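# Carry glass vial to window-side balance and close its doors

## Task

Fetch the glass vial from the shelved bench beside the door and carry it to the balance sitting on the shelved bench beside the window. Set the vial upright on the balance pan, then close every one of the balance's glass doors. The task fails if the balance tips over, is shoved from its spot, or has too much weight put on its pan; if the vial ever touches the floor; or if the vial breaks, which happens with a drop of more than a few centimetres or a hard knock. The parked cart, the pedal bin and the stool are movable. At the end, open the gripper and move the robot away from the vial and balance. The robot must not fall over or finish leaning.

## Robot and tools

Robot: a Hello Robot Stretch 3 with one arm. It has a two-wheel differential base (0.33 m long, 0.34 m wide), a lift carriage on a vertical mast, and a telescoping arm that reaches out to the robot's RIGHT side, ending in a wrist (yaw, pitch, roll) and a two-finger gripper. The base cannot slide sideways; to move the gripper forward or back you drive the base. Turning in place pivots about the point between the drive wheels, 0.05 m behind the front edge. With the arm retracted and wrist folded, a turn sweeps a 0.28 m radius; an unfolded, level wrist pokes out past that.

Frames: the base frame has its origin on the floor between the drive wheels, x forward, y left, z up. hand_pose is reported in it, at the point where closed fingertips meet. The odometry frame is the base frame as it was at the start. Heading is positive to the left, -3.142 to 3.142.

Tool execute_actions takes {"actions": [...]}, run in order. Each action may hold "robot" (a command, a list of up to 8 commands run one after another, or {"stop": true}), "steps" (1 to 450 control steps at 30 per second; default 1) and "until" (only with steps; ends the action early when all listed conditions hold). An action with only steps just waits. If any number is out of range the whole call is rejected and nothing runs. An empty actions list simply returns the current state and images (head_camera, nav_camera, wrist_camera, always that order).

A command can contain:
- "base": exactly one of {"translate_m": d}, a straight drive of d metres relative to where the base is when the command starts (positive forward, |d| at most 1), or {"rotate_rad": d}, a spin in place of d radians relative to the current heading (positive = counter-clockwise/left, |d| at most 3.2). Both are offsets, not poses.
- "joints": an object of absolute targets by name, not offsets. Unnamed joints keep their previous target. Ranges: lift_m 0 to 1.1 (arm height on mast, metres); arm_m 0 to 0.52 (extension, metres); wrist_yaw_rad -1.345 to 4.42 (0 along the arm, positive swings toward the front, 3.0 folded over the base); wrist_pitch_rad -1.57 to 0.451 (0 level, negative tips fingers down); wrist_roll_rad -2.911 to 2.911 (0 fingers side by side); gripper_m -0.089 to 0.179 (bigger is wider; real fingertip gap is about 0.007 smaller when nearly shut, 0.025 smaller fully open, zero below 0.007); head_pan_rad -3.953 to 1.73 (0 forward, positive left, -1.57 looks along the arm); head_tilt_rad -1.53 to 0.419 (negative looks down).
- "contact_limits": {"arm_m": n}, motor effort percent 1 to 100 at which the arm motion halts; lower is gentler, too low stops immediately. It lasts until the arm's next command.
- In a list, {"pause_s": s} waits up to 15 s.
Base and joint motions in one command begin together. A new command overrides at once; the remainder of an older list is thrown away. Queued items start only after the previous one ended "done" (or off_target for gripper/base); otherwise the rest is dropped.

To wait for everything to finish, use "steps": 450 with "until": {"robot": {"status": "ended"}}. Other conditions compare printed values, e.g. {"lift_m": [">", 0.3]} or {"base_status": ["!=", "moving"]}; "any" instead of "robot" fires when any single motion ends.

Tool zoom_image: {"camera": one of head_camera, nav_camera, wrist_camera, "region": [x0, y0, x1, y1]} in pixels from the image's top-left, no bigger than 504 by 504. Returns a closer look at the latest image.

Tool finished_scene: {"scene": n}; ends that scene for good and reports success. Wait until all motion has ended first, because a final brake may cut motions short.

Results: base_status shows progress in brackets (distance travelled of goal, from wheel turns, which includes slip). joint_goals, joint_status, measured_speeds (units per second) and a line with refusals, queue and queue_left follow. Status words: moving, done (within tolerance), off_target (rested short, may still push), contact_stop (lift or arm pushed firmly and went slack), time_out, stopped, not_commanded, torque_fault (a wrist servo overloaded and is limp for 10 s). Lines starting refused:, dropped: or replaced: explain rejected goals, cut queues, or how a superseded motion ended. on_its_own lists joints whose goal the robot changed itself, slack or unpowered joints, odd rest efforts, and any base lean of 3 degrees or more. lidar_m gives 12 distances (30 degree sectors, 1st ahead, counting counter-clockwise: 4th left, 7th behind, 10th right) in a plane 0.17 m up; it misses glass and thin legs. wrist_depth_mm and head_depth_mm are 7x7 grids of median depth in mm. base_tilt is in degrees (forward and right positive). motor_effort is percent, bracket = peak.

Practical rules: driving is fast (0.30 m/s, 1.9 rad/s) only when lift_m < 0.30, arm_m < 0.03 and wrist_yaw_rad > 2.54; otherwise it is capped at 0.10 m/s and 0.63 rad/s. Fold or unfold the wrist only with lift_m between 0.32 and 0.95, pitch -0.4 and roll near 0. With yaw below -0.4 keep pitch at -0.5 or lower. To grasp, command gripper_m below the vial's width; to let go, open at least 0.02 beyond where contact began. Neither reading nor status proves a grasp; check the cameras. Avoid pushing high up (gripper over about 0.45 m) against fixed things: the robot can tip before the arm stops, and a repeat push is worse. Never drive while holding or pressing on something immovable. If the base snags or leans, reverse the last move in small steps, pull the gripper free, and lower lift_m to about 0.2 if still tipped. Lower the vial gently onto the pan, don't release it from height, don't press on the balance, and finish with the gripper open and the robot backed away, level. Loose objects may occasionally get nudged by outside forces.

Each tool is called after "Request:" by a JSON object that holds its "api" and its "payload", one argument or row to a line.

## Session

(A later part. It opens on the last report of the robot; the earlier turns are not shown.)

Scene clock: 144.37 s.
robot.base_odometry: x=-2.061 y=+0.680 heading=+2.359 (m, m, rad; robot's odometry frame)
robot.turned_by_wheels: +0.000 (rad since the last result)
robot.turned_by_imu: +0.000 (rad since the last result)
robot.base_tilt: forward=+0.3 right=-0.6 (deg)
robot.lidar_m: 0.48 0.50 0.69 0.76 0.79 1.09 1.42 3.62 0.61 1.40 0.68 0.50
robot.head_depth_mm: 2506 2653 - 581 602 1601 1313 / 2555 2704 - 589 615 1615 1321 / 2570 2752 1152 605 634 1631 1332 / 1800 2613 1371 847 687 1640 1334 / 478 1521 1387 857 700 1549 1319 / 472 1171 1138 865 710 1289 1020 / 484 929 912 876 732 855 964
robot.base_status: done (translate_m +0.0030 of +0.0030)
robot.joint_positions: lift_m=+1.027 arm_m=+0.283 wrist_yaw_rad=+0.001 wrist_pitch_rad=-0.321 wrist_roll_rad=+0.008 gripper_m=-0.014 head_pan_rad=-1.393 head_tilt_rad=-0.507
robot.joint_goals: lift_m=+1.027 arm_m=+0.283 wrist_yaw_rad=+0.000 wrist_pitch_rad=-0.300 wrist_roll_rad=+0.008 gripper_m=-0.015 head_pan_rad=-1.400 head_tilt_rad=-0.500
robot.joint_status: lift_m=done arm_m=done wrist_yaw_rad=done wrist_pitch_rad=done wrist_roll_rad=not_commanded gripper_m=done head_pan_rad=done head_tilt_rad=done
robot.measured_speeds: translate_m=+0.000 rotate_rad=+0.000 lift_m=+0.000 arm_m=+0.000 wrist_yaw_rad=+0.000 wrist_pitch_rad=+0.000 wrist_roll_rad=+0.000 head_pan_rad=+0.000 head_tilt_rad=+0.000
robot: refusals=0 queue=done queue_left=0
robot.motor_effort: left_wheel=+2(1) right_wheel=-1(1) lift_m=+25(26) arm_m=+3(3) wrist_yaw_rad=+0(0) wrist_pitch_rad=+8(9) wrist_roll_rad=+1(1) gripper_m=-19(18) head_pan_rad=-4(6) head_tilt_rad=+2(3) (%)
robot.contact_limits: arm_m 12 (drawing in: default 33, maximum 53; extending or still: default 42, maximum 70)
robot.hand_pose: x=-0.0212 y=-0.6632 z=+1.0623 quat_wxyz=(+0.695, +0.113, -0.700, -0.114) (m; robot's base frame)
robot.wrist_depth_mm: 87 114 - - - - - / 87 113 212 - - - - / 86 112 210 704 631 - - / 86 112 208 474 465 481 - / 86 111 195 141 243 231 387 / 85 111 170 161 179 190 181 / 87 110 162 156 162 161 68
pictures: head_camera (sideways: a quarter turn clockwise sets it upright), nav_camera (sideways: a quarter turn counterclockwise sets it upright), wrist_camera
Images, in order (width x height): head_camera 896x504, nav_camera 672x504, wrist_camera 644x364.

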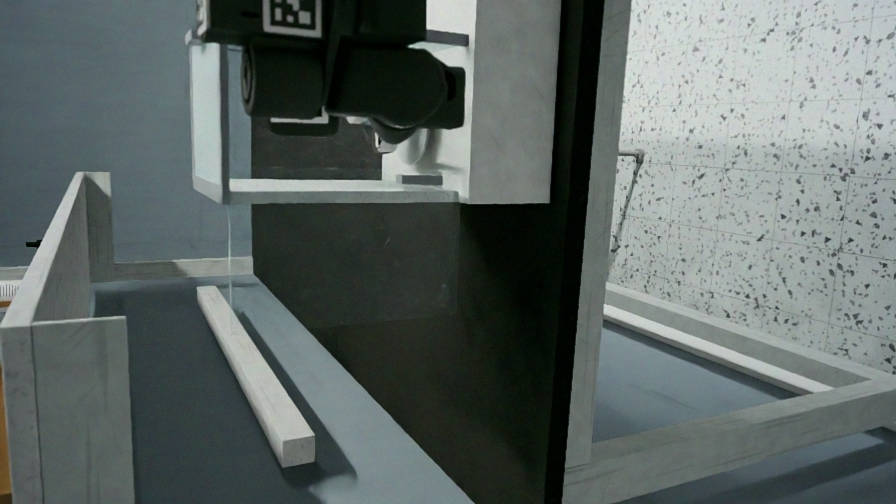

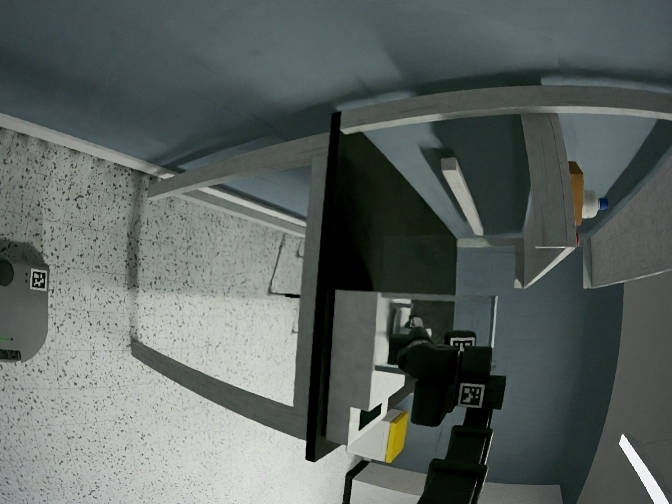

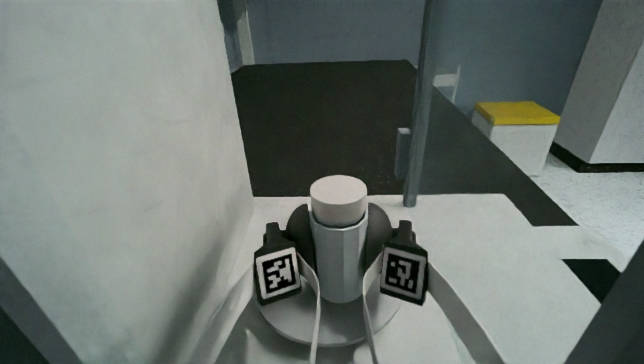

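Request:
{"api": "execute_actions", "payload": {
  "actions": [
    {"robot":[{"joints":{"lift_m":1.025}},{"joints":{"gripper_m":0.052}}],"steps":450,"until":{"robot":{"status":"ended"}}},
    {"steps":10}
  ]
}}

Scene clock: 147.57 s.
robot.base_odometry: x=-2.061 y=+0.680 heading=+2.359 (m, m, rad; robot's odometry frame)
robot.turned_by_wheels: +0.000 (rad since the last result)
robot.turned_by_imu: +0.000 (rad since the last result)
robot.base_tilt: forward=+0.2 right=-0.7 (deg)
robot.lidar_m: 0.48 0.50 0.69 0.76 0.79 1.08 1.42 3.63 0.61 1.40 0.68 0.50
robot.head_depth_mm: 2508 2661 - 578 603 1607 1321 / 2578 2728 - 590 617 1613 1324 / 2582 2805 1153 606 636 1633 1340 / 1803 2619 1365 846 686 1635 1339 / 478 1522 1388 853 701 1532 1311 / 472 1171 1144 867 711 1287 1023 / 484 925 911 879 732 857 969
robot.base_status: done (translate_m +0.0030 of +0.0030)
robot.joint_positions: lift_m=+1.025 arm_m=+0.283 wrist_yaw_rad=+0.001 wrist_pitch_rad=-0.321 wrist_roll_rad=+0.008 gripper_m=+0.052 head_pan_rad=-1.393 head_tilt_rad=-0.507
robot.joint_goals: lift_m=+1.025 arm_m=+0.283 wrist_yaw_rad=+0.000 wrist_pitch_rad=-0.300 wrist_roll_rad=+0.008 gripper_m=+0.052 head_pan_rad=-1.400 head_tilt_rad=-0.500
robot.joint_status: lift_m=done arm_m=done wrist_yaw_rad=done wrist_pitch_rad=done wrist_roll_rad=not_commanded gripper_m=done head_pan_rad=done head_tilt_rad=done
robot.measured_speeds: translate_m=+0.000 rotate_rad=+0.000 lift_m=+0.000 arm_m=+0.000 wrist_yaw_rad=+0.000 wrist_pitch_rad=+0.000 wrist_roll_rad=+0.000 head_pan_rad=+0.000 head_tilt_rad=+0.000
robot: refusals=0 queue=done queue_left=0
robot.motor_effort: left_wheel=+2(2) right_wheel=-1(1) lift_m=+24(26) arm_m=+3(4) wrist_yaw_rad=-1(1) wrist_pitch_rad=+9(8) wrist_roll_rad=+1(1) gripper_m=+1(93) head_pan_rad=-6(5) head_tilt_rad=+3(3) (%)
robot.contact_limits: arm_m 12 (drawing in: default 33, maximum 53; extending or still: default 42, maximum 70)
robot.hand_pose: x=-0.0212 y=-0.6632 z=+1.0603 quat_wxyz=(+0.695, +0.113, -0.700, -0.114) (m; robot's base frame)
robot.wrist_depth_mm: 87 113 - - - - - / 87 113 212 - - - - / 86 112 210 699 615 - - / 86 112 209 495 462 481 - / 86 111 184 145 239 227 384 / 85 111 165 163 174 187 179 / 87 110 160 153 160 159 68
pictures: head_camera (sideways: a quarter turn clockwise sets it upright), nav_camera (sideways: a quarter turn counterclockwise sets it upright), wrist_camera
Images, in order (width x height): head_camera 896x504, nav_camera 672x504, wrist_camera 644x364.

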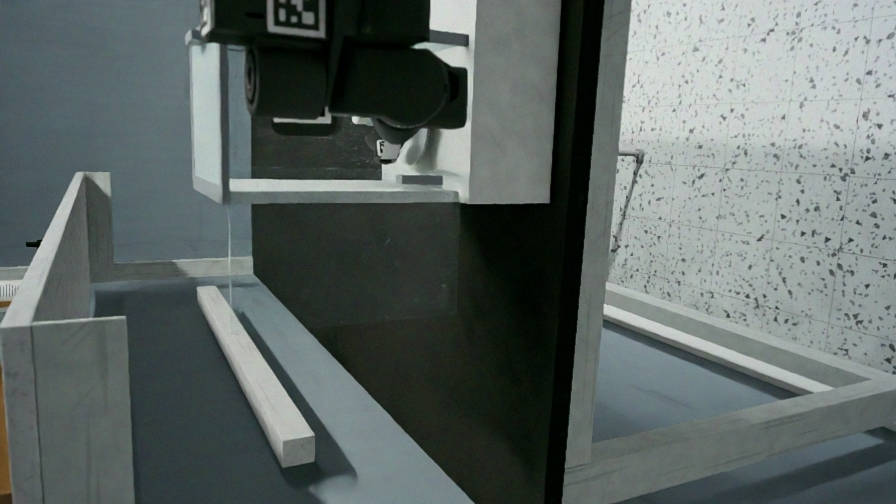

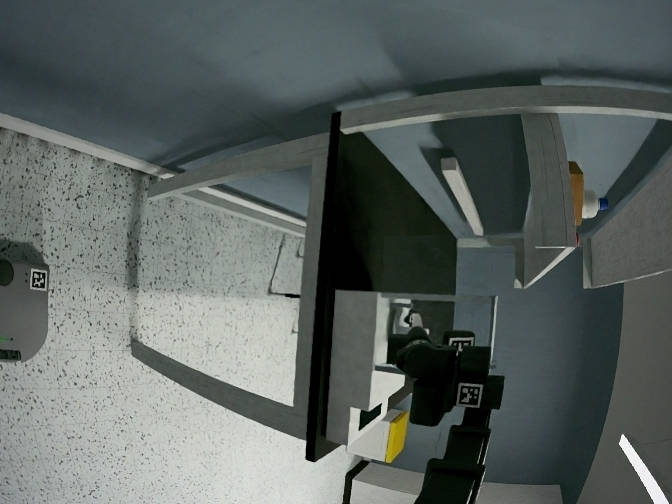

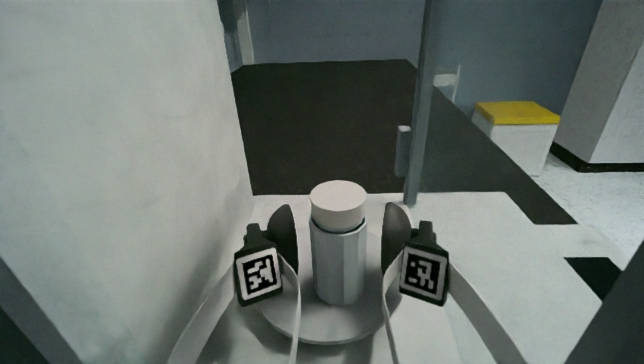

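Request:
{"api": "execute_actions", "payload": {
  "actions": [
    {"robot":[{"joints":{"arm_m":0.14}},{"base":{"translate_m":0.065},"joints":{"lift_m":1.02,"gripper_m":0.04}}],"steps":450,"until":{"robot":{"status":"ended"}}}
  ]
}}

Scene clock: 153.30 s.
robot.base_odometry: x=-2.107 y=+0.726 heading=+2.359 (m, m, rad; robot's odometry frame)
robot.turned_by_wheels: +0.000 (rad since the last result)
robot.turned_by_imu: +0.000 (rad since the last result)
robot.base_tilt: forward=+0.3 right=-0.6 (deg)
robot.lidar_m: 0.42 0.43 0.60 0.76 0.79 1.09 1.48 3.61 0.64 1.16 0.59 0.43
robot.head_depth_mm: 2542 2704 1496 - - 1610 1315 / 2584 2708 1445 - 669 1617 1326 / 1783 2839 1347 841 671 1613 1333 / 461 1977 1361 846 689 1583 1338 / 465 1314 1270 855 700 1445 1270 / 473 1018 991 867 715 838 999 / 485 798 810 786 741 848 869
robot.base_status: done (translate_m +0.0650 of +0.0650)
robot.joint_positions: lift_m=+1.020 arm_m=+0.140 wrist_yaw_rad=+0.001 wrist_pitch_rad=-0.320 wrist_roll_rad=+0.008 gripper_m=+0.040 head_pan_rad=-1.393 head_tilt_rad=-0.507
robot.joint_goals: lift_m=+1.020 arm_m=+0.140 wrist_yaw_rad=+0.000 wrist_pitch_rad=-0.300 wrist_roll_rad=+0.008 gripper_m=+0.040 head_pan_rad=-1.400 head_tilt_rad=-0.500
robot.joint_status: lift_m=done arm_m=done wrist_yaw_rad=done wrist_pitch_rad=done wrist_roll_rad=not_commanded gripper_m=done head_pan_rad=done head_tilt_rad=done
robot.measured_speeds: translate_m=+0.000 rotate_rad=+0.000 lift_m=+0.000 arm_m=+0.000 wrist_yaw_rad=+0.000 wrist_pitch_rad=+0.000 wrist_roll_rad=+0.000 head_pan_rad=+0.000 head_tilt_rad=+0.000
robot: refusals=0 queue=done queue_left=0
robot.motor_effort: left_wheel=+2(5) right_wheel=-1(4) lift_m=+25(22) arm_m=-6(7) wrist_yaw_rad=-1(0) wrist_pitch_rad=+8(9) wrist_roll_rad=+0(0) gripper_m=+0(61) head_pan_rad=-4(5) head_tilt_rad=+3(3) (%)
robot.hand_pose: x=-0.0212 y=-0.5209 z=+1.0555 quat_wxyz=(+0.695, +0.113, -0.701, -0.113) (m; robot's base frame)
robot.wrist_depth_mm: 469 637 - - - - - / 459 622 - - - - - / 464 629 717 678 344 365 - / 459 512 496 298 276 268 343 / 400 392 392 232 233 224 221 / 326 319 317 251 252 240 237 / 284 279 274 266 261 256 254
pictures: head_camera (sideways: a quarter turn clockwise sets it upright), nav_camera (sideways: a quarter turn counterclockwise sets it upright), wrist_camera
Images, in order (width x height): head_camera 896x504, nav_camera 672x504, wrist_camera 644x364.

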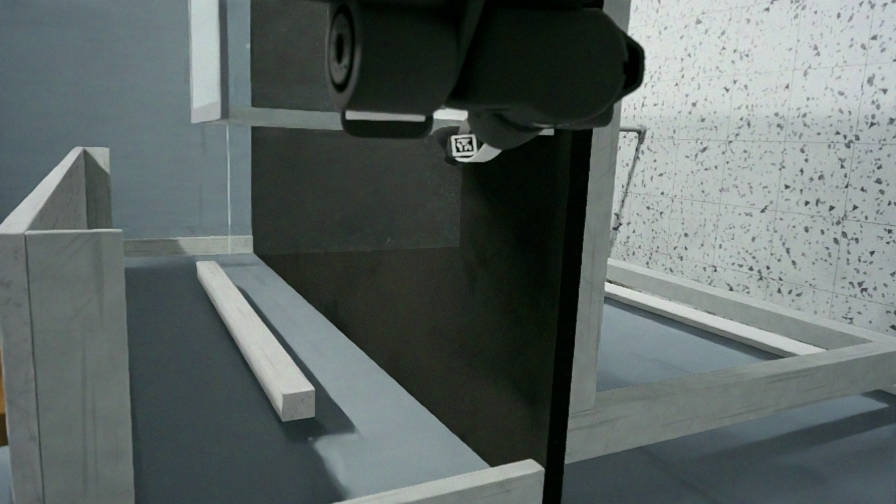

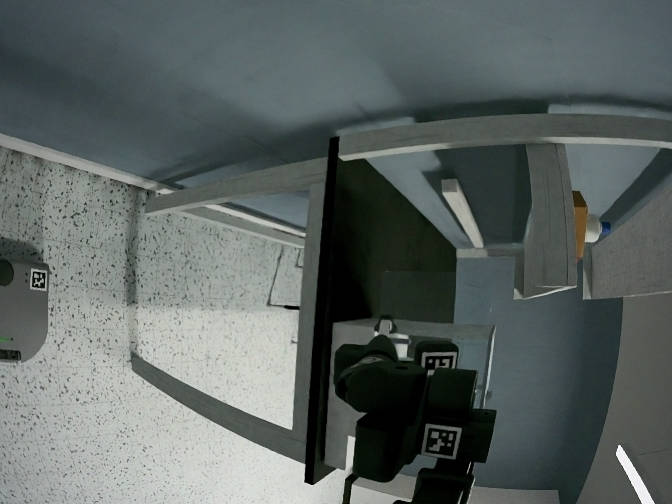

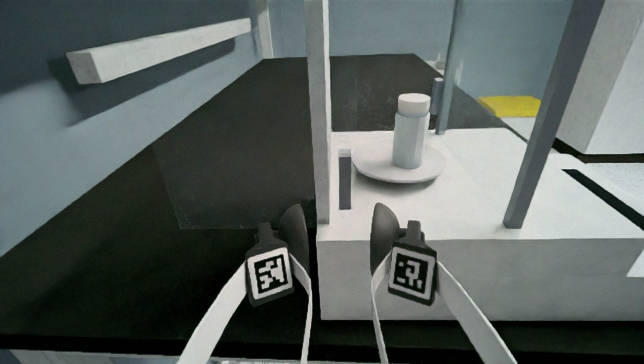

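Request:
{"api": "execute_actions", "payload": {
  "actions": [
    {"robot":{"joints":{"arm_m":0.177},"contact_limits":{"arm_m":9}},"steps":450,"until":{"robot":{"status":"ended"}}}
  ]
}}

Scene clock: 155.73 s.
robot.base_odometry: x=-2.107 y=+0.726 heading=+2.359 (m, m, rad; robot's odometry frame)
robot.turned_by_wheels: +0.000 (rad since the last result)
robot.turned_by_imu: +0.000 (rad since the last result)
robot.base_tilt: forward=+0.3 right=-0.7 (deg)
robot.lidar_m: 0.42 0.44 0.60 0.76 0.79 1.09 1.48 3.60 0.64 1.16 0.59 0.43
robot.head_depth_mm: 2524 2692 1585 - 609 1602 1318 / 2566 2714 1528 - 661 1619 1324 / 1796 2823 1339 837 670 1637 1336 / 462 1988 1373 847 687 1592 1336 / 465 1312 1264 856 700 1441 1272 / 474 1015 985 863 712 835 1003 / 485 799 814 785 738 847 868
robot.base_status: done (translate_m +0.0650 of +0.0650)
robot.joint_positions: lift_m=+1.020 arm_m=+0.177 wrist_yaw_rad=+0.001 wrist_pitch_rad=-0.320 wrist_roll_rad=+0.008 gripper_m=+0.040 head_pan_rad=-1.393 head_tilt_rad=-0.507
robot.joint_goals: lift_m=+1.020 arm_m=+0.177 wrist_yaw_rad=+0.000 wrist_pitch_rad=-0.300 wrist_roll_rad=+0.008 gripper_m=+0.040 head_pan_rad=-1.400 head_tilt_rad=-0.500
robot.joint_status: lift_m=done arm_m=done wrist_yaw_rad=done wrist_pitch_rad=done wrist_roll_rad=not_commanded gripper_m=done head_pan_rad=done head_tilt_rad=done
robot.measured_speeds: translate_m=+0.000 rotate_rad=+0.000 lift_m=+0.000 arm_m=+0.000 wrist_yaw_rad=+0.000 wrist_pitch_rad=+0.000 wrist_roll_rad=+0.000 head_pan_rad=+0.000 head_tilt_rad=+0.000
robot: refusals=0 queue=done queue_left=0
robot.motor_effort: left_wheel=+1(2) right_wheel=-1(1) lift_m=+25(24) arm_m=+5(4) wrist_yaw_rad=-1(1) wrist_pitch_rad=+8(8) wrist_roll_rad=+1(0) gripper_m=+0(1) head_pan_rad=-5(3) head_tilt_rad=+3(3) (%)
robot.contact_limits: arm_m 9 (drawing in: default 33, maximum 53; extending or still: default 42, maximum 70)
robot.hand_pose: x=-0.0212 y=-0.5572 z=+1.0555 quat_wxyz=(+0.695, +0.113, -0.701, -0.113) (m; robot's base frame)
robot.wrist_depth_mm: 469 633 - - - - - / 436 631 - 995 - - - / 466 625 699 628 342 710 - / 457 515 498 310 249 280 305 / 399 390 389 217 233 221 209 / 324 319 317 200 198 192 191 / 272 269 266 230 219 215 212
pictures: head_camera (sideways: a quarter turn clockwise sets it upright), nav_camera (sideways: a quarter turn counterclockwise sets it upright), wrist_camera
Images, in order (width x height): head_camera 896x504, nav_camera 672x504, wrist_camera 644x364.

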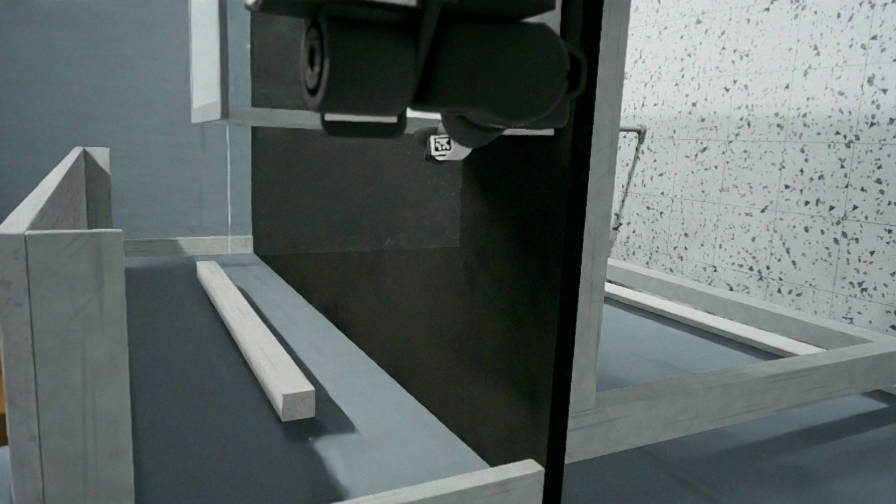

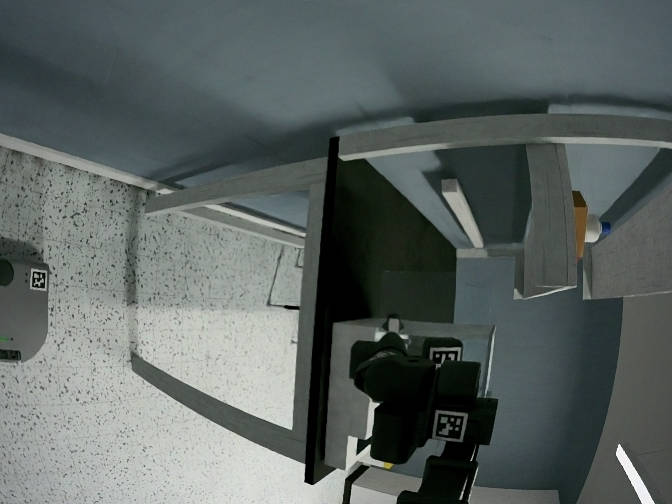

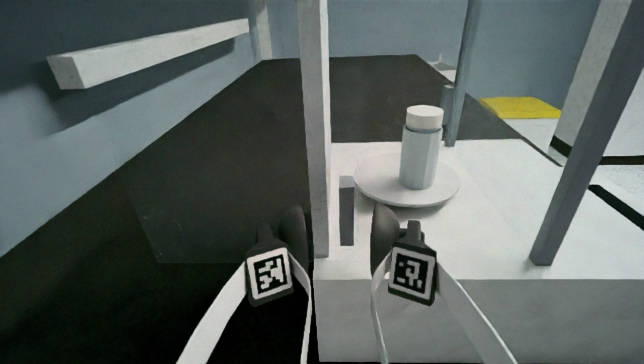

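Request:
{"api": "execute_actions", "payload": {
  "actions": [
    {"robot":{"joints":{"arm_m":0.186},"contact_limits":{"arm_m":9}},"steps":450,"until":{"robot":{"status":"ended"}}},
    {"robot":{"base":{"translate_m":-0.05}},"steps":450,"until":{"robot":{"status":"ended"}}}
  ]
}}

Scene clock: 160.60 s.
robot.base_odometry: x=-2.071 y=+0.691 heading=+2.359 (m, m, rad; robot's odometry frame)
robot.turned_by_wheels: +0.000 (rad since the last result)
robot.turned_by_imu: +0.000 (rad since the last result)
robot.base_tilt: forward=+0.3 right=-0.7 (deg)
robot.lidar_m: 0.47 0.49 0.67 0.76 0.79 1.09 1.43 3.62 0.61 1.34 0.66 0.48
robot.head_depth_mm: 2542 2695 1572 - 606 1606 1313 / 2572 2734 1603 - 658 1608 1329 / 2583 2781 1242 723 662 1617 1332 / 1403 2539 1373 844 688 1636 1342 / 470 1539 1379 856 701 1504 1308 / 473 1139 1108 860 712 1239 1002 / 486 900 904 851 735 879 973
robot.base_status: done (translate_m -0.0500 of -0.0500)
robot.joint_positions: lift_m=+1.020 arm_m=+0.179 wrist_yaw_rad=+0.010 wrist_pitch_rad=-0.325 wrist_roll_rad=+0.008 gripper_m=+0.040 head_pan_rad=-1.393 head_tilt_rad=-0.507
robot.joint_goals: lift_m=+1.020 arm_m=+0.179 wrist_yaw_rad=+0.000 wrist_pitch_rad=-0.300 wrist_roll_rad=+0.008 gripper_m=+0.040 head_pan_rad=-1.400 head_tilt_rad=-0.500
robot.joint_status: lift_m=done arm_m=contact_stop wrist_yaw_rad=done wrist_pitch_rad=done wrist_roll_rad=not_commanded gripper_m=done head_pan_rad=done head_tilt_rad=done
robot.measured_speeds: translate_m=+0.000 rotate_rad=+0.000 lift_m=+0.000 arm_m=+0.000 wrist_yaw_rad=+0.000 wrist_pitch_rad=+0.000 wrist_roll_rad=+0.000 head_pan_rad=+0.000 head_tilt_rad=+0.000
robot: refusals=0 queue=done queue_left=0
robot.on_its_own: arm_m is slack since a contact_stop, until your next command for it (your +0.186 is given up)
robot.motor_effort: left_wheel=+2(5) right_wheel=-3(10) lift_m=+24(24) arm_m=-2(9) wrist_yaw_rad=-7(7) wrist_pitch_rad=+10(11) wrist_roll_rad=+1(1) gripper_m=-1(2) head_pan_rad=-5(6) head_tilt_rad=+3(3) (%)
robot.contact_limits: arm_m 9 (drawing in: default 33, maximum 53; extending or still: default 42, maximum 70)
robot.hand_pose: x=-0.0193 y=-0.5592 z=+1.0545 quat_wxyz=(+0.696, +0.118, -0.700, -0.112) (m; robot's base frame)
robot.wrist_depth_mm: 503 690 179 - - - - / 463 723 179 - - - - / 518 654 207 353 358 693 - / 485 505 243 263 272 264 - / 397 392 370 217 231 210 266 / 322 316 314 198 196 191 192 / 271 268 249 221 217 211 208
pictures: head_camera (sideways: a quarter turn clockwise sets it upright), nav_camera (sideways: a quarter turn counterclockwise sets it upright), wrist_camera
Images, in order (width x height): head_camera 896x504, nav_camera 672x504, wrist_camera 644x364.

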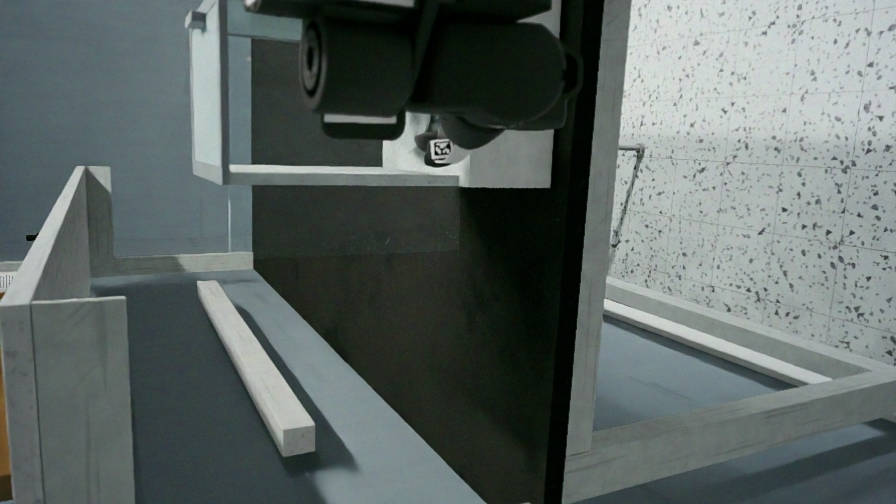

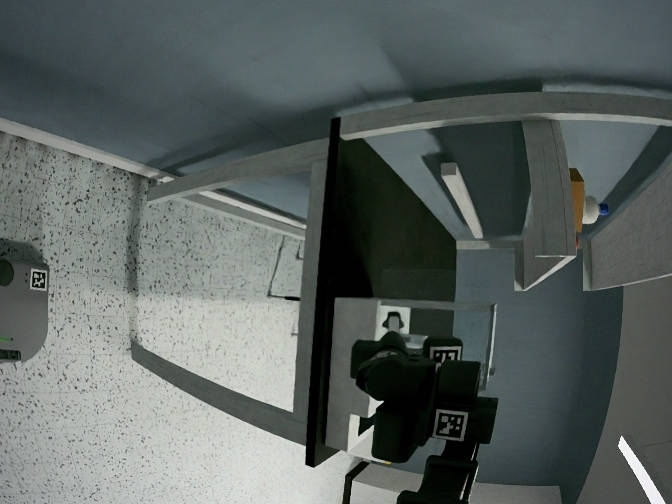

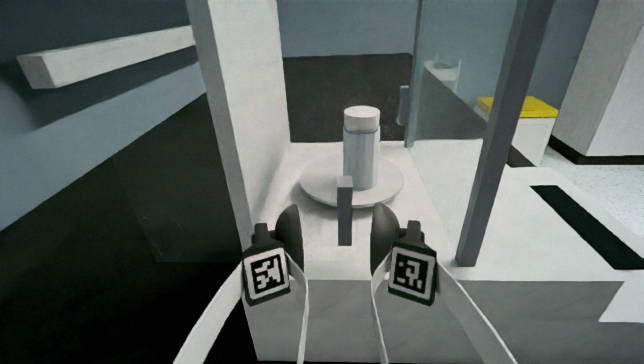

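Request:
{"api": "execute_actions", "payload": {
  "actions": [
    {"robot":[{"joints":{"arm_m":0.174}},{"base":{"translate_m":-0.06}}],"steps":450,"until":{"robot":{"status":"ended"}}}
  ]
}}

Scene clock: 165.60 s.
robot.base_odometry: x=-2.029 y=+0.648 heading=+2.359 (m, m, rad; robot's odometry frame)
robot.turned_by_wheels: +0.000 (rad since the last result)
robot.turned_by_imu: +0.000 (rad since the last result)
robot.base_tilt: forward=+0.3 right=-0.7 (deg)
robot.lidar_m: 0.53 0.55 0.75 0.76 0.79 1.09 1.37 3.62 0.60 1.56 0.71 0.55
robot.head_depth_mm: 2532 2720 1572 - 642 1605 1315 / 2549 2700 1460 - 656 1611 1324 / 2592 2783 1347 626 633 1614 1330 / 2194 2544 701 730 679 1634 1332 / 1189 1761 1389 856 698 1548 1347 / 478 1255 1255 864 712 1370 1221 / 483 1016 990 874 729 876 1006
robot.base_status: done (translate_m -0.0600 of -0.0600)
robot.joint_positions: lift_m=+1.020 arm_m=+0.174 wrist_yaw_rad=+0.013 wrist_pitch_rad=-0.323 wrist_roll_rad=+0.008 gripper_m=+0.040 head_pan_rad=-1.393 head_tilt_rad=-0.507
robot.joint_goals: lift_m=+1.020 arm_m=+0.174 wrist_yaw_rad=+0.000 wrist_pitch_rad=-0.300 wrist_roll_rad=+0.008 gripper_m=+0.040 head_pan_rad=-1.400 head_tilt_rad=-0.500
robot.joint_status: lift_m=done arm_m=done wrist_yaw_rad=done wrist_pitch_rad=done wrist_roll_rad=not_commanded gripper_m=done head_pan_rad=done head_tilt_rad=done
robot.measured_speeds: translate_m=+0.000 rotate_rad=+0.000 lift_m=+0.000 arm_m=+0.000 wrist_yaw_rad=+0.000 wrist_pitch_rad=+0.000 wrist_roll_rad=+0.000 head_pan_rad=+0.000 head_tilt_rad=+0.000
robot: refusals=0 queue=done queue_left=0
robot.motor_effort: left_wheel=+3(6) right_wheel=-6(10) lift_m=+24(24) arm_m=-4(6) wrist_yaw_rad=-9(10) wrist_pitch_rad=+9(10) wrist_roll_rad=+0(1) gripper_m=+3(4) head_pan_rad=-5(5) head_tilt_rad=+3(3) (%)
robot.hand_pose: x=-0.0186 y=-0.5544 z=+1.0548 quat_wxyz=(+0.696, +0.118, -0.700, -0.110) (m; robot's base frame)
robot.wrist_depth_mm: 531 176 - - - - - / 527 176 904 - - - - / 573 201 323 348 567 - - / 517 217 268 262 282 373 - / 396 373 234 219 231 260 - / 322 308 206 202 204 205 231 / 273 269 234 229 224 217 217
pictures: head_camera (sideways: a quarter turn clockwise sets it upright), nav_camera (sideways: a quarter turn counterclockwise sets it upright), wrist_camera
Images, in order (width x height): head_camera 896x504, nav_camera 672x504, wrist_camera 644x364.

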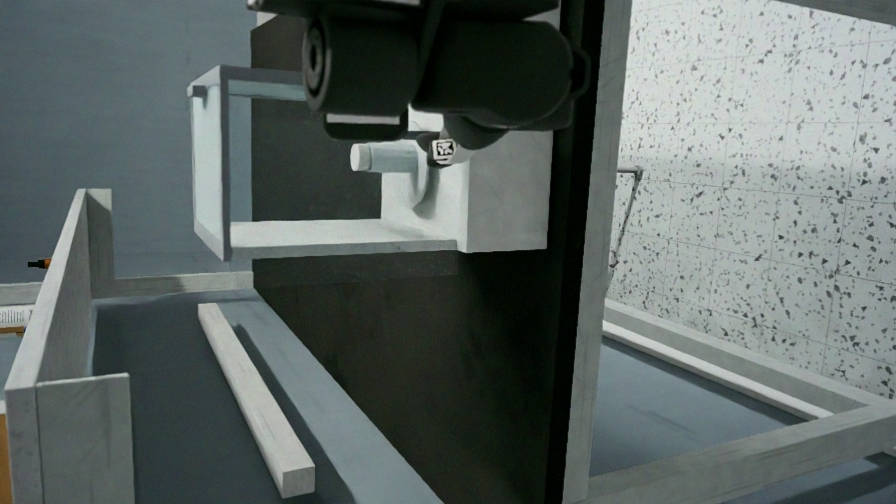

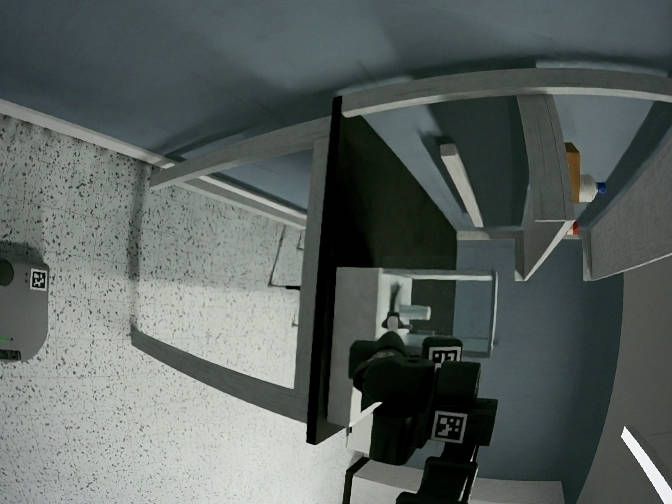

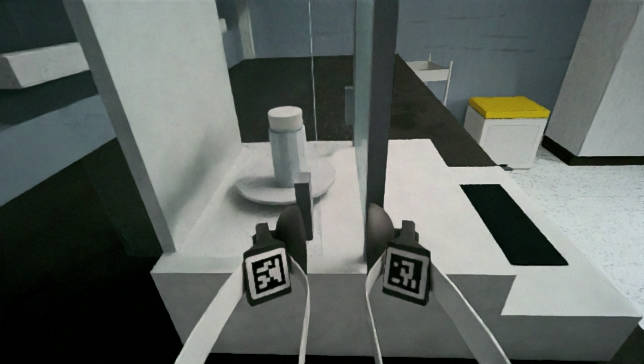

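Request:
{"api": "execute_actions", "payload": {
  "actions": [
    {"robot":{"base":{"translate_m":-0.029}},"steps":450,"until":{"robot":{"status":"ended"}}}
  ]
}}

Scene clock: 168.87 s.
robot.base_odometry: x=-2.008 y=+0.628 heading=+2.359 (m, m, rad; robot's odometry frame)
robot.turned_by_wheels: +0.000 (rad since the last result)
robot.turned_by_imu: +0.000 (rad since the last result)
robot.base_tilt: forward=+0.3 right=-0.6 (deg)
robot.lidar_m: 0.56 0.58 0.79 0.76 0.79 1.09 1.34 3.60 0.59 0.59 0.72 0.58
robot.head_depth_mm: 2538 2774 1588 - 640 1598 854 / 2566 2721 1447 - 656 1613 1326 / 2618 2793 1348 625 632 1622 1332 / 2551 2684 694 625 642 1629 1342 / 1213 1883 1384 852 699 1590 1354 / 719 1310 1288 864 709 1408 1273 / 483 1074 1048 869 729 947 1007
robot.base_status: done (translate_m -0.0290 of -0.0290)
robot.joint_positions: lift_m=+1.020 arm_m=+0.174 wrist_yaw_rad=+0.006 wrist_pitch_rad=-0.323 wrist_roll_rad=+0.008 gripper_m=+0.040 head_pan_rad=-1.393 head_tilt_rad=-0.507
robot.joint_goals: lift_m=+1.020 arm_m=+0.174 wrist_yaw_rad=+0.000 wrist_pitch_rad=-0.300 wrist_roll_rad=+0.008 gripper_m=+0.040 head_pan_rad=-1.400 head_tilt_rad=-0.500
robot.joint_status: lift_m=done arm_m=done wrist_yaw_rad=done wrist_pitch_rad=done wrist_roll_rad=not_commanded gripper_m=done head_pan_rad=done head_tilt_rad=done
robot.measured_speeds: translate_m=+0.000 rotate_rad=+0.000 lift_m=+0.000 arm_m=+0.000 wrist_yaw_rad=+0.000 wrist_pitch_rad=+0.000 wrist_roll_rad=+0.000 head_pan_rad=+0.000 head_tilt_rad=+0.000
robot: refusals=0 queue=done queue_left=0
robot.motor_effort: left_wheel=+2(4) right_wheel=-3(12) lift_m=+24(24) arm_m=-3(3) wrist_yaw_rad=-5(9) wrist_pitch_rad=+9(9) wrist_roll_rad=+0(0) gripper_m=+0(3) head_pan_rad=-5(5) head_tilt_rad=+2(3) (%)
robot.hand_pose: x=-0.0200 y=-0.5545 z=+1.0549 quat_wxyz=(+0.696, +0.116, -0.700, -0.112) (m; robot's base frame)
robot.wrist_depth_mm: 165 225 - - - - - / 169 224 - 984 - - - / 555 223 335 627 664 - - / 511 223 262 274 317 - - / 396 224 237 216 234 285 - / 321 208 205 201 203 227 - / 271 253 233 230 226 220 246
pictures: head_camera (sideways: a quarter turn clockwise sets it upright), nav_camera (sideways: a quarter turn counterclockwise sets it upright), wrist_camera
Images, in order (width x height): head_camera 896x504, nav_camera 672x504, wrist_camera 644x364.

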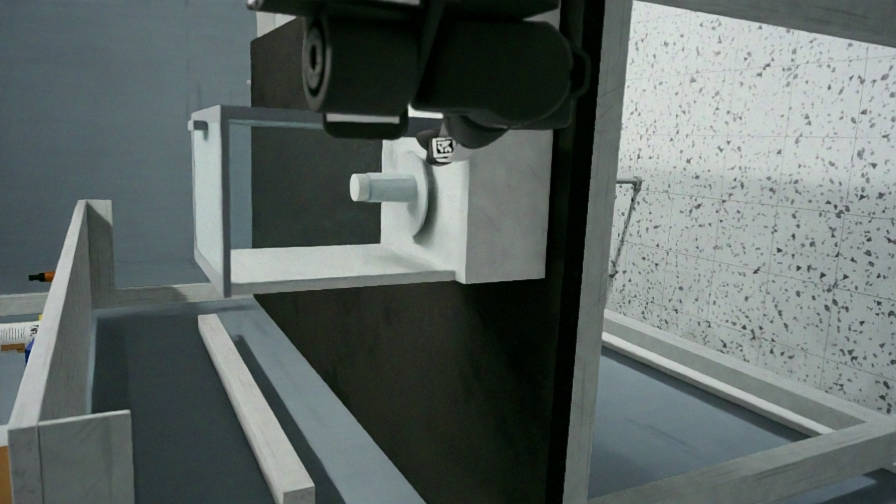

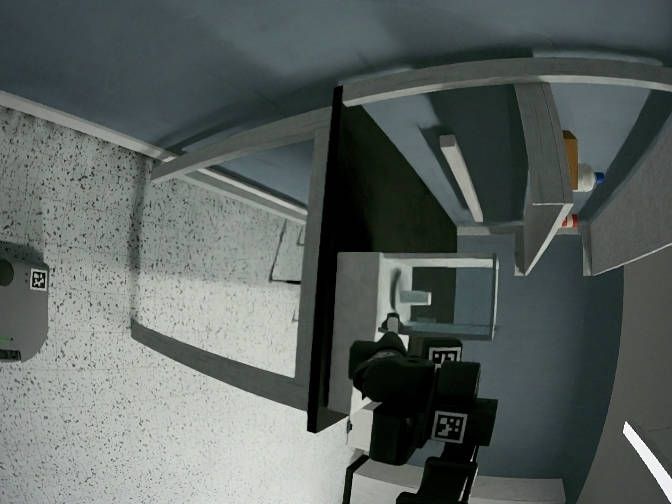

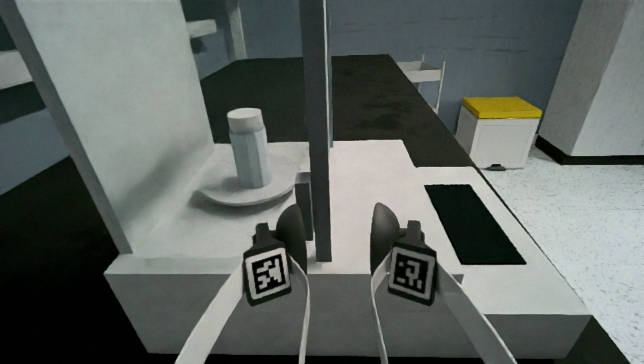

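Effort eased (a latch probably). Small extra nudge to confirm.

Request:
{"api": "execute_actions", "payload": {
  "actions": [
    {"robot":{"base":{"translate_m":-0.005}},"steps":450,"until":{"robot":{"status":"ended"}}}
  ]
}}

Scene clock: 170.60 s.
robot.base_odometry: x=-2.005 y=+0.625 heading=+2.359 (m, m, rad; robot's odometry frame)
robot.turned_by_wheels: +0.000 (rad since the last result)
robot.turned_by_imu: +0.000 (rad since the last result)
robot.base_tilt: forward=+0.4 right=-0.6 (deg)
robot.lidar_m: 0.56 0.58 0.79 0.76 0.79 1.09 1.34 3.62 0.59 0.59 0.73 0.58
robot.head_depth_mm: 2521 2759 1588 - 639 1563 846 / 2600 2761 1462 - 655 1603 1325 / 2607 2788 1356 625 633 1611 1329 / 2507 2761 733 620 641 1635 1336 / 1271 1881 1281 854 697 1580 1337 / 903 1318 1298 864 710 1418 1281 / 482 1086 1057 873 730 1151 1021
robot.base_status: done (translate_m -0.0050 of -0.0050)
robot.joint_positions: lift_m=+1.020 arm_m=+0.174 wrist_yaw_rad=+0.010 wrist_pitch_rad=-0.323 wrist_roll_rad=+0.008 gripper_m=+0.040 head_pan_rad=-1.393 head_tilt_rad=-0.507
robot.joint_goals: lift_m=+1.020 arm_m=+0.174 wrist_yaw_rad=+0.000 wrist_pitch_rad=-0.300 wrist_roll_rad=+0.008 gripper_m=+0.040 head_pan_rad=-1.400 head_tilt_rad=-0.500
robot.joint_status: lift_m=done arm_m=done wrist_yaw_rad=done wrist_pitch_rad=done wrist_roll_rad=not_commanded gripper_m=done head_pan_rad=done head_tilt_rad=done
robot.measured_speeds: translate_m=+0.000 rotate_rad=+0.000 lift_m=+0.000 arm_m=+0.000 wrist_yaw_rad=+0.000 wrist_pitch_rad=+0.000 wrist_roll_rad=+0.000 head_pan_rad=+0.000 head_tilt_rad=+0.000
robot: refusals=0 queue=done queue_left=0
robot.motor_effort: left_wheel=+4(5) right_wheel=-7(7) lift_m=+24(24) arm_m=-4(4) wrist_yaw_rad=-7(7) wrist_pitch_rad=+9(9) wrist_roll_rad=+1(0) gripper_m=-3(3) head_pan_rad=-5(5) head_tilt_rad=+2(3) (%)
robot.hand_pose: x=-0.0192 y=-0.5545 z=+1.0549 quat_wxyz=(+0.696, +0.117, -0.700, -0.111) (m; robot's base frame)
robot.wrist_depth_mm: 170 230 - - - - - / 173 229 - 983 - - - / 370 228 309 628 651 - - / 492 228 269 264 319 - - / 399 228 234 217 245 285 - / 322 209 206 201 203 228 - / 272 253 234 229 226 219 251
pictures: head_camera (sideways: a quarter turn clockwise sets it upright), nav_camera (sideways: a quarter turn counterclockwise sets it upright), wrist_camera
Images, in order (width x height): head_camera 896x504, nav_camera 672x504, wrist_camera 644x364.

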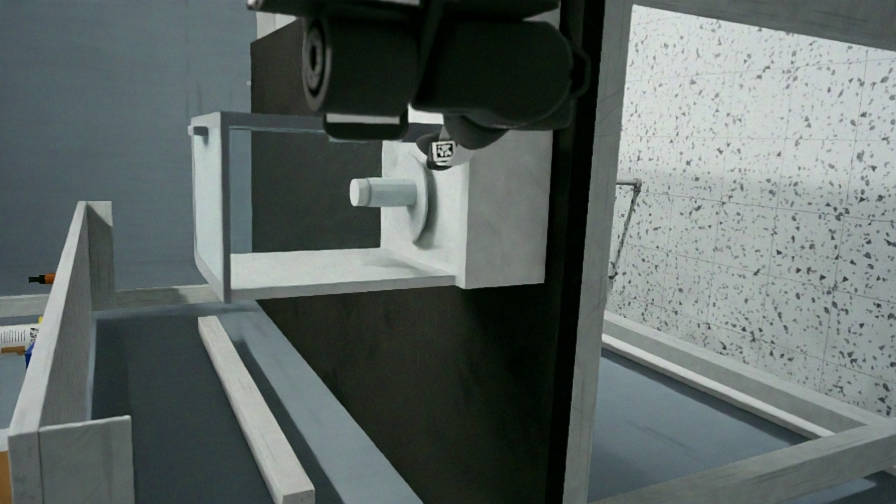

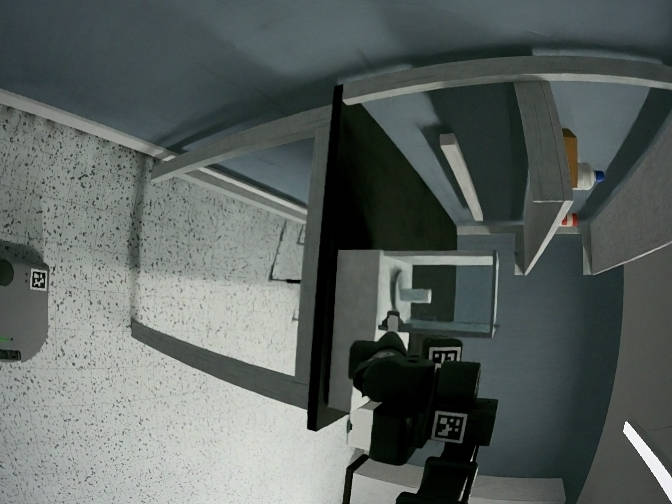

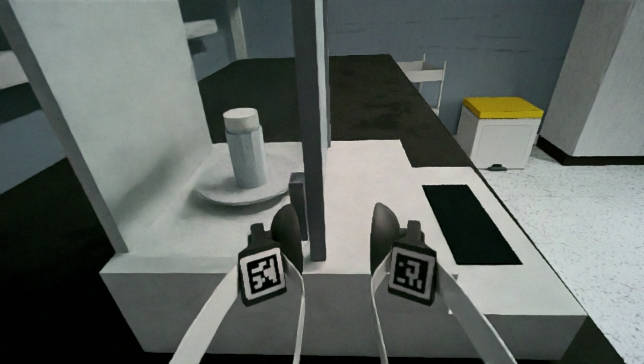

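Handle stayed with the post: shut. Retract.

Request:
{"api": "execute_actions", "payload": {
  "actions": [
    {"robot":{"joints":{"arm_m":0.0}},"steps":450,"until":{"robot":{"status":"ended"}}}
  ]
}}

Request:
{"api": "zoom_image", "payload": {
  "camera": "head_camera",
  "region": [170, 80, 500, 320]
}}

Scene clock: 174.43 s.
robot.base_odometry: x=-2.005 y=+0.624 heading=+2.359 (m, m, rad; robot's odometry frame)
robot.turned_by_wheels: +0.000 (rad since the last result)
robot.turned_by_imu: +0.000 (rad since the last result)
robot.base_tilt: forward=+0.2 right=-0.7 (deg)
robot.lidar_m: 0.56 0.58 0.79 0.76 0.79 1.09 1.34 3.60 0.59 0.59 0.73 0.58
robot.head_depth_mm: 2533 2747 1310 687 - - - / 2550 2722 1216 620 - - - / 2595 2775 1334 623 635 1622 1331 / 2538 2780 732 620 639 1634 1341 / 1626 1880 1274 854 696 1589 1348 / 902 1318 1292 865 710 1421 1281 / 482 1087 1063 877 727 1149 1017
robot.base_status: done (translate_m -0.0050 of -0.0050)
robot.joint_positions: lift_m=+1.020 arm_m=+0.001 wrist_yaw_rad=+0.001 wrist_pitch_rad=-0.321 wrist_roll_rad=+0.008 gripper_m=+0.040 head_pan_rad=-1.393 head_tilt_rad=-0.507
robot.joint_goals: lift_m=+1.020 arm_m=+0.000 wrist_yaw_rad=+0.000 wrist_pitch_rad=-0.300 wrist_roll_rad=+0.008 gripper_m=+0.040 head_pan_rad=-1.400 head_tilt_rad=-0.500
robot.joint_status: lift_m=done arm_m=done wrist_yaw_rad=done wrist_pitch_rad=done wrist_roll_rad=not_commanded gripper_m=done head_pan_rad=done head_tilt_rad=done
robot.measured_speeds: translate_m=+0.000 rotate_rad=+0.000 lift_m=+0.000 arm_m=+0.000 wrist_yaw_rad=+0.000 wrist_pitch_rad=+0.000 wrist_roll_rad=+0.000 head_pan_rad=+0.000 head_tilt_rad=+0.000
robot: refusals=0 queue=done queue_left=0
robot.motor_effort: left_wheel=+2(4) right_wheel=-2(7) lift_m=+24(24) arm_m=-6(6) wrist_yaw_rad=-1(7) wrist_pitch_rad=+9(9) wrist_roll_rad=+0(0) gripper_m=+0(3) head_pan_rad=-5(5) head_tilt_rad=+3(3) (%)
robot.hand_pose: x=-0.0212 y=-0.3815 z=+1.0555 quat_wxyz=(+0.695, +0.113, -0.700, -0.113) (m; robot's base frame)
robot.wrist_depth_mm: 615 799 443 - - - - / 610 907 396 - - - - / 630 738 397 403 500 - - / 524 517 365 362 365 - - / 419 413 393 382 379 416 - / 532 834 - - - - - / 584 898 - - 543 - -
pictures: head_camera (sideways: a quarter turn clockwise sets it upright), nav_camera (sideways: a quarter turn counterclockwise sets it upright), wrist_camera
Images, in order (width x height): head_camera 896x504, nav_camera 672x504, wrist_camera 644x364.

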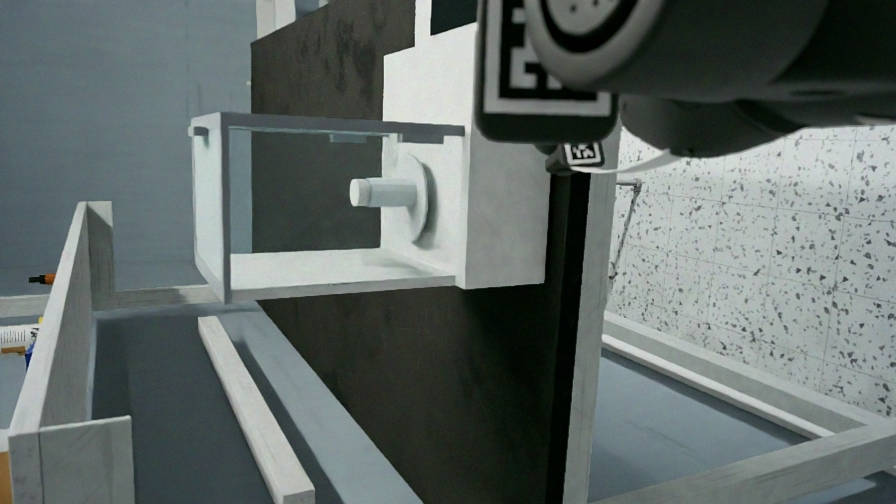

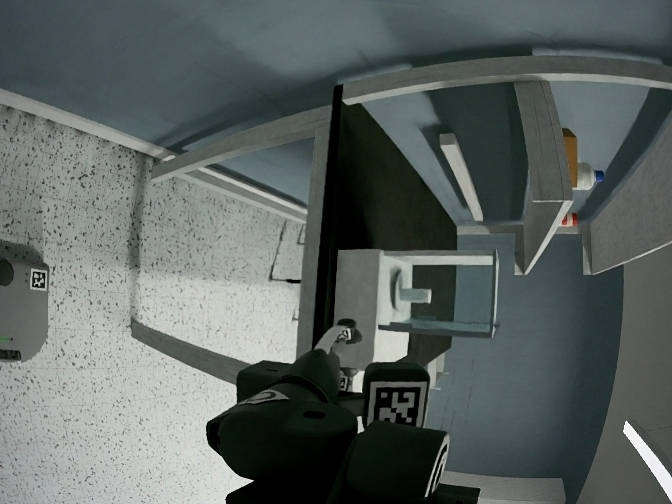

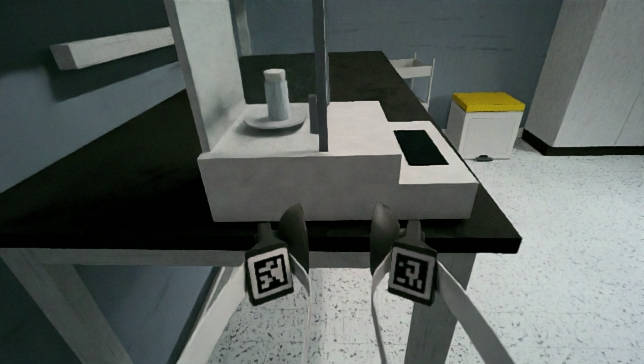

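Region (170, 80, 500, 320) of head_camera's 896x504 image, scaled by 1.527, with more detail than that image has; it fills the top 367 rows of this view, and the rest is white.

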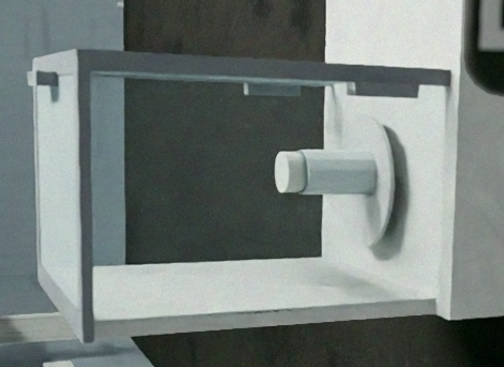

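Request:
{"api": "finished_scene", "payload": {
  "scene": 1
}}

The scene is finished: the task was done.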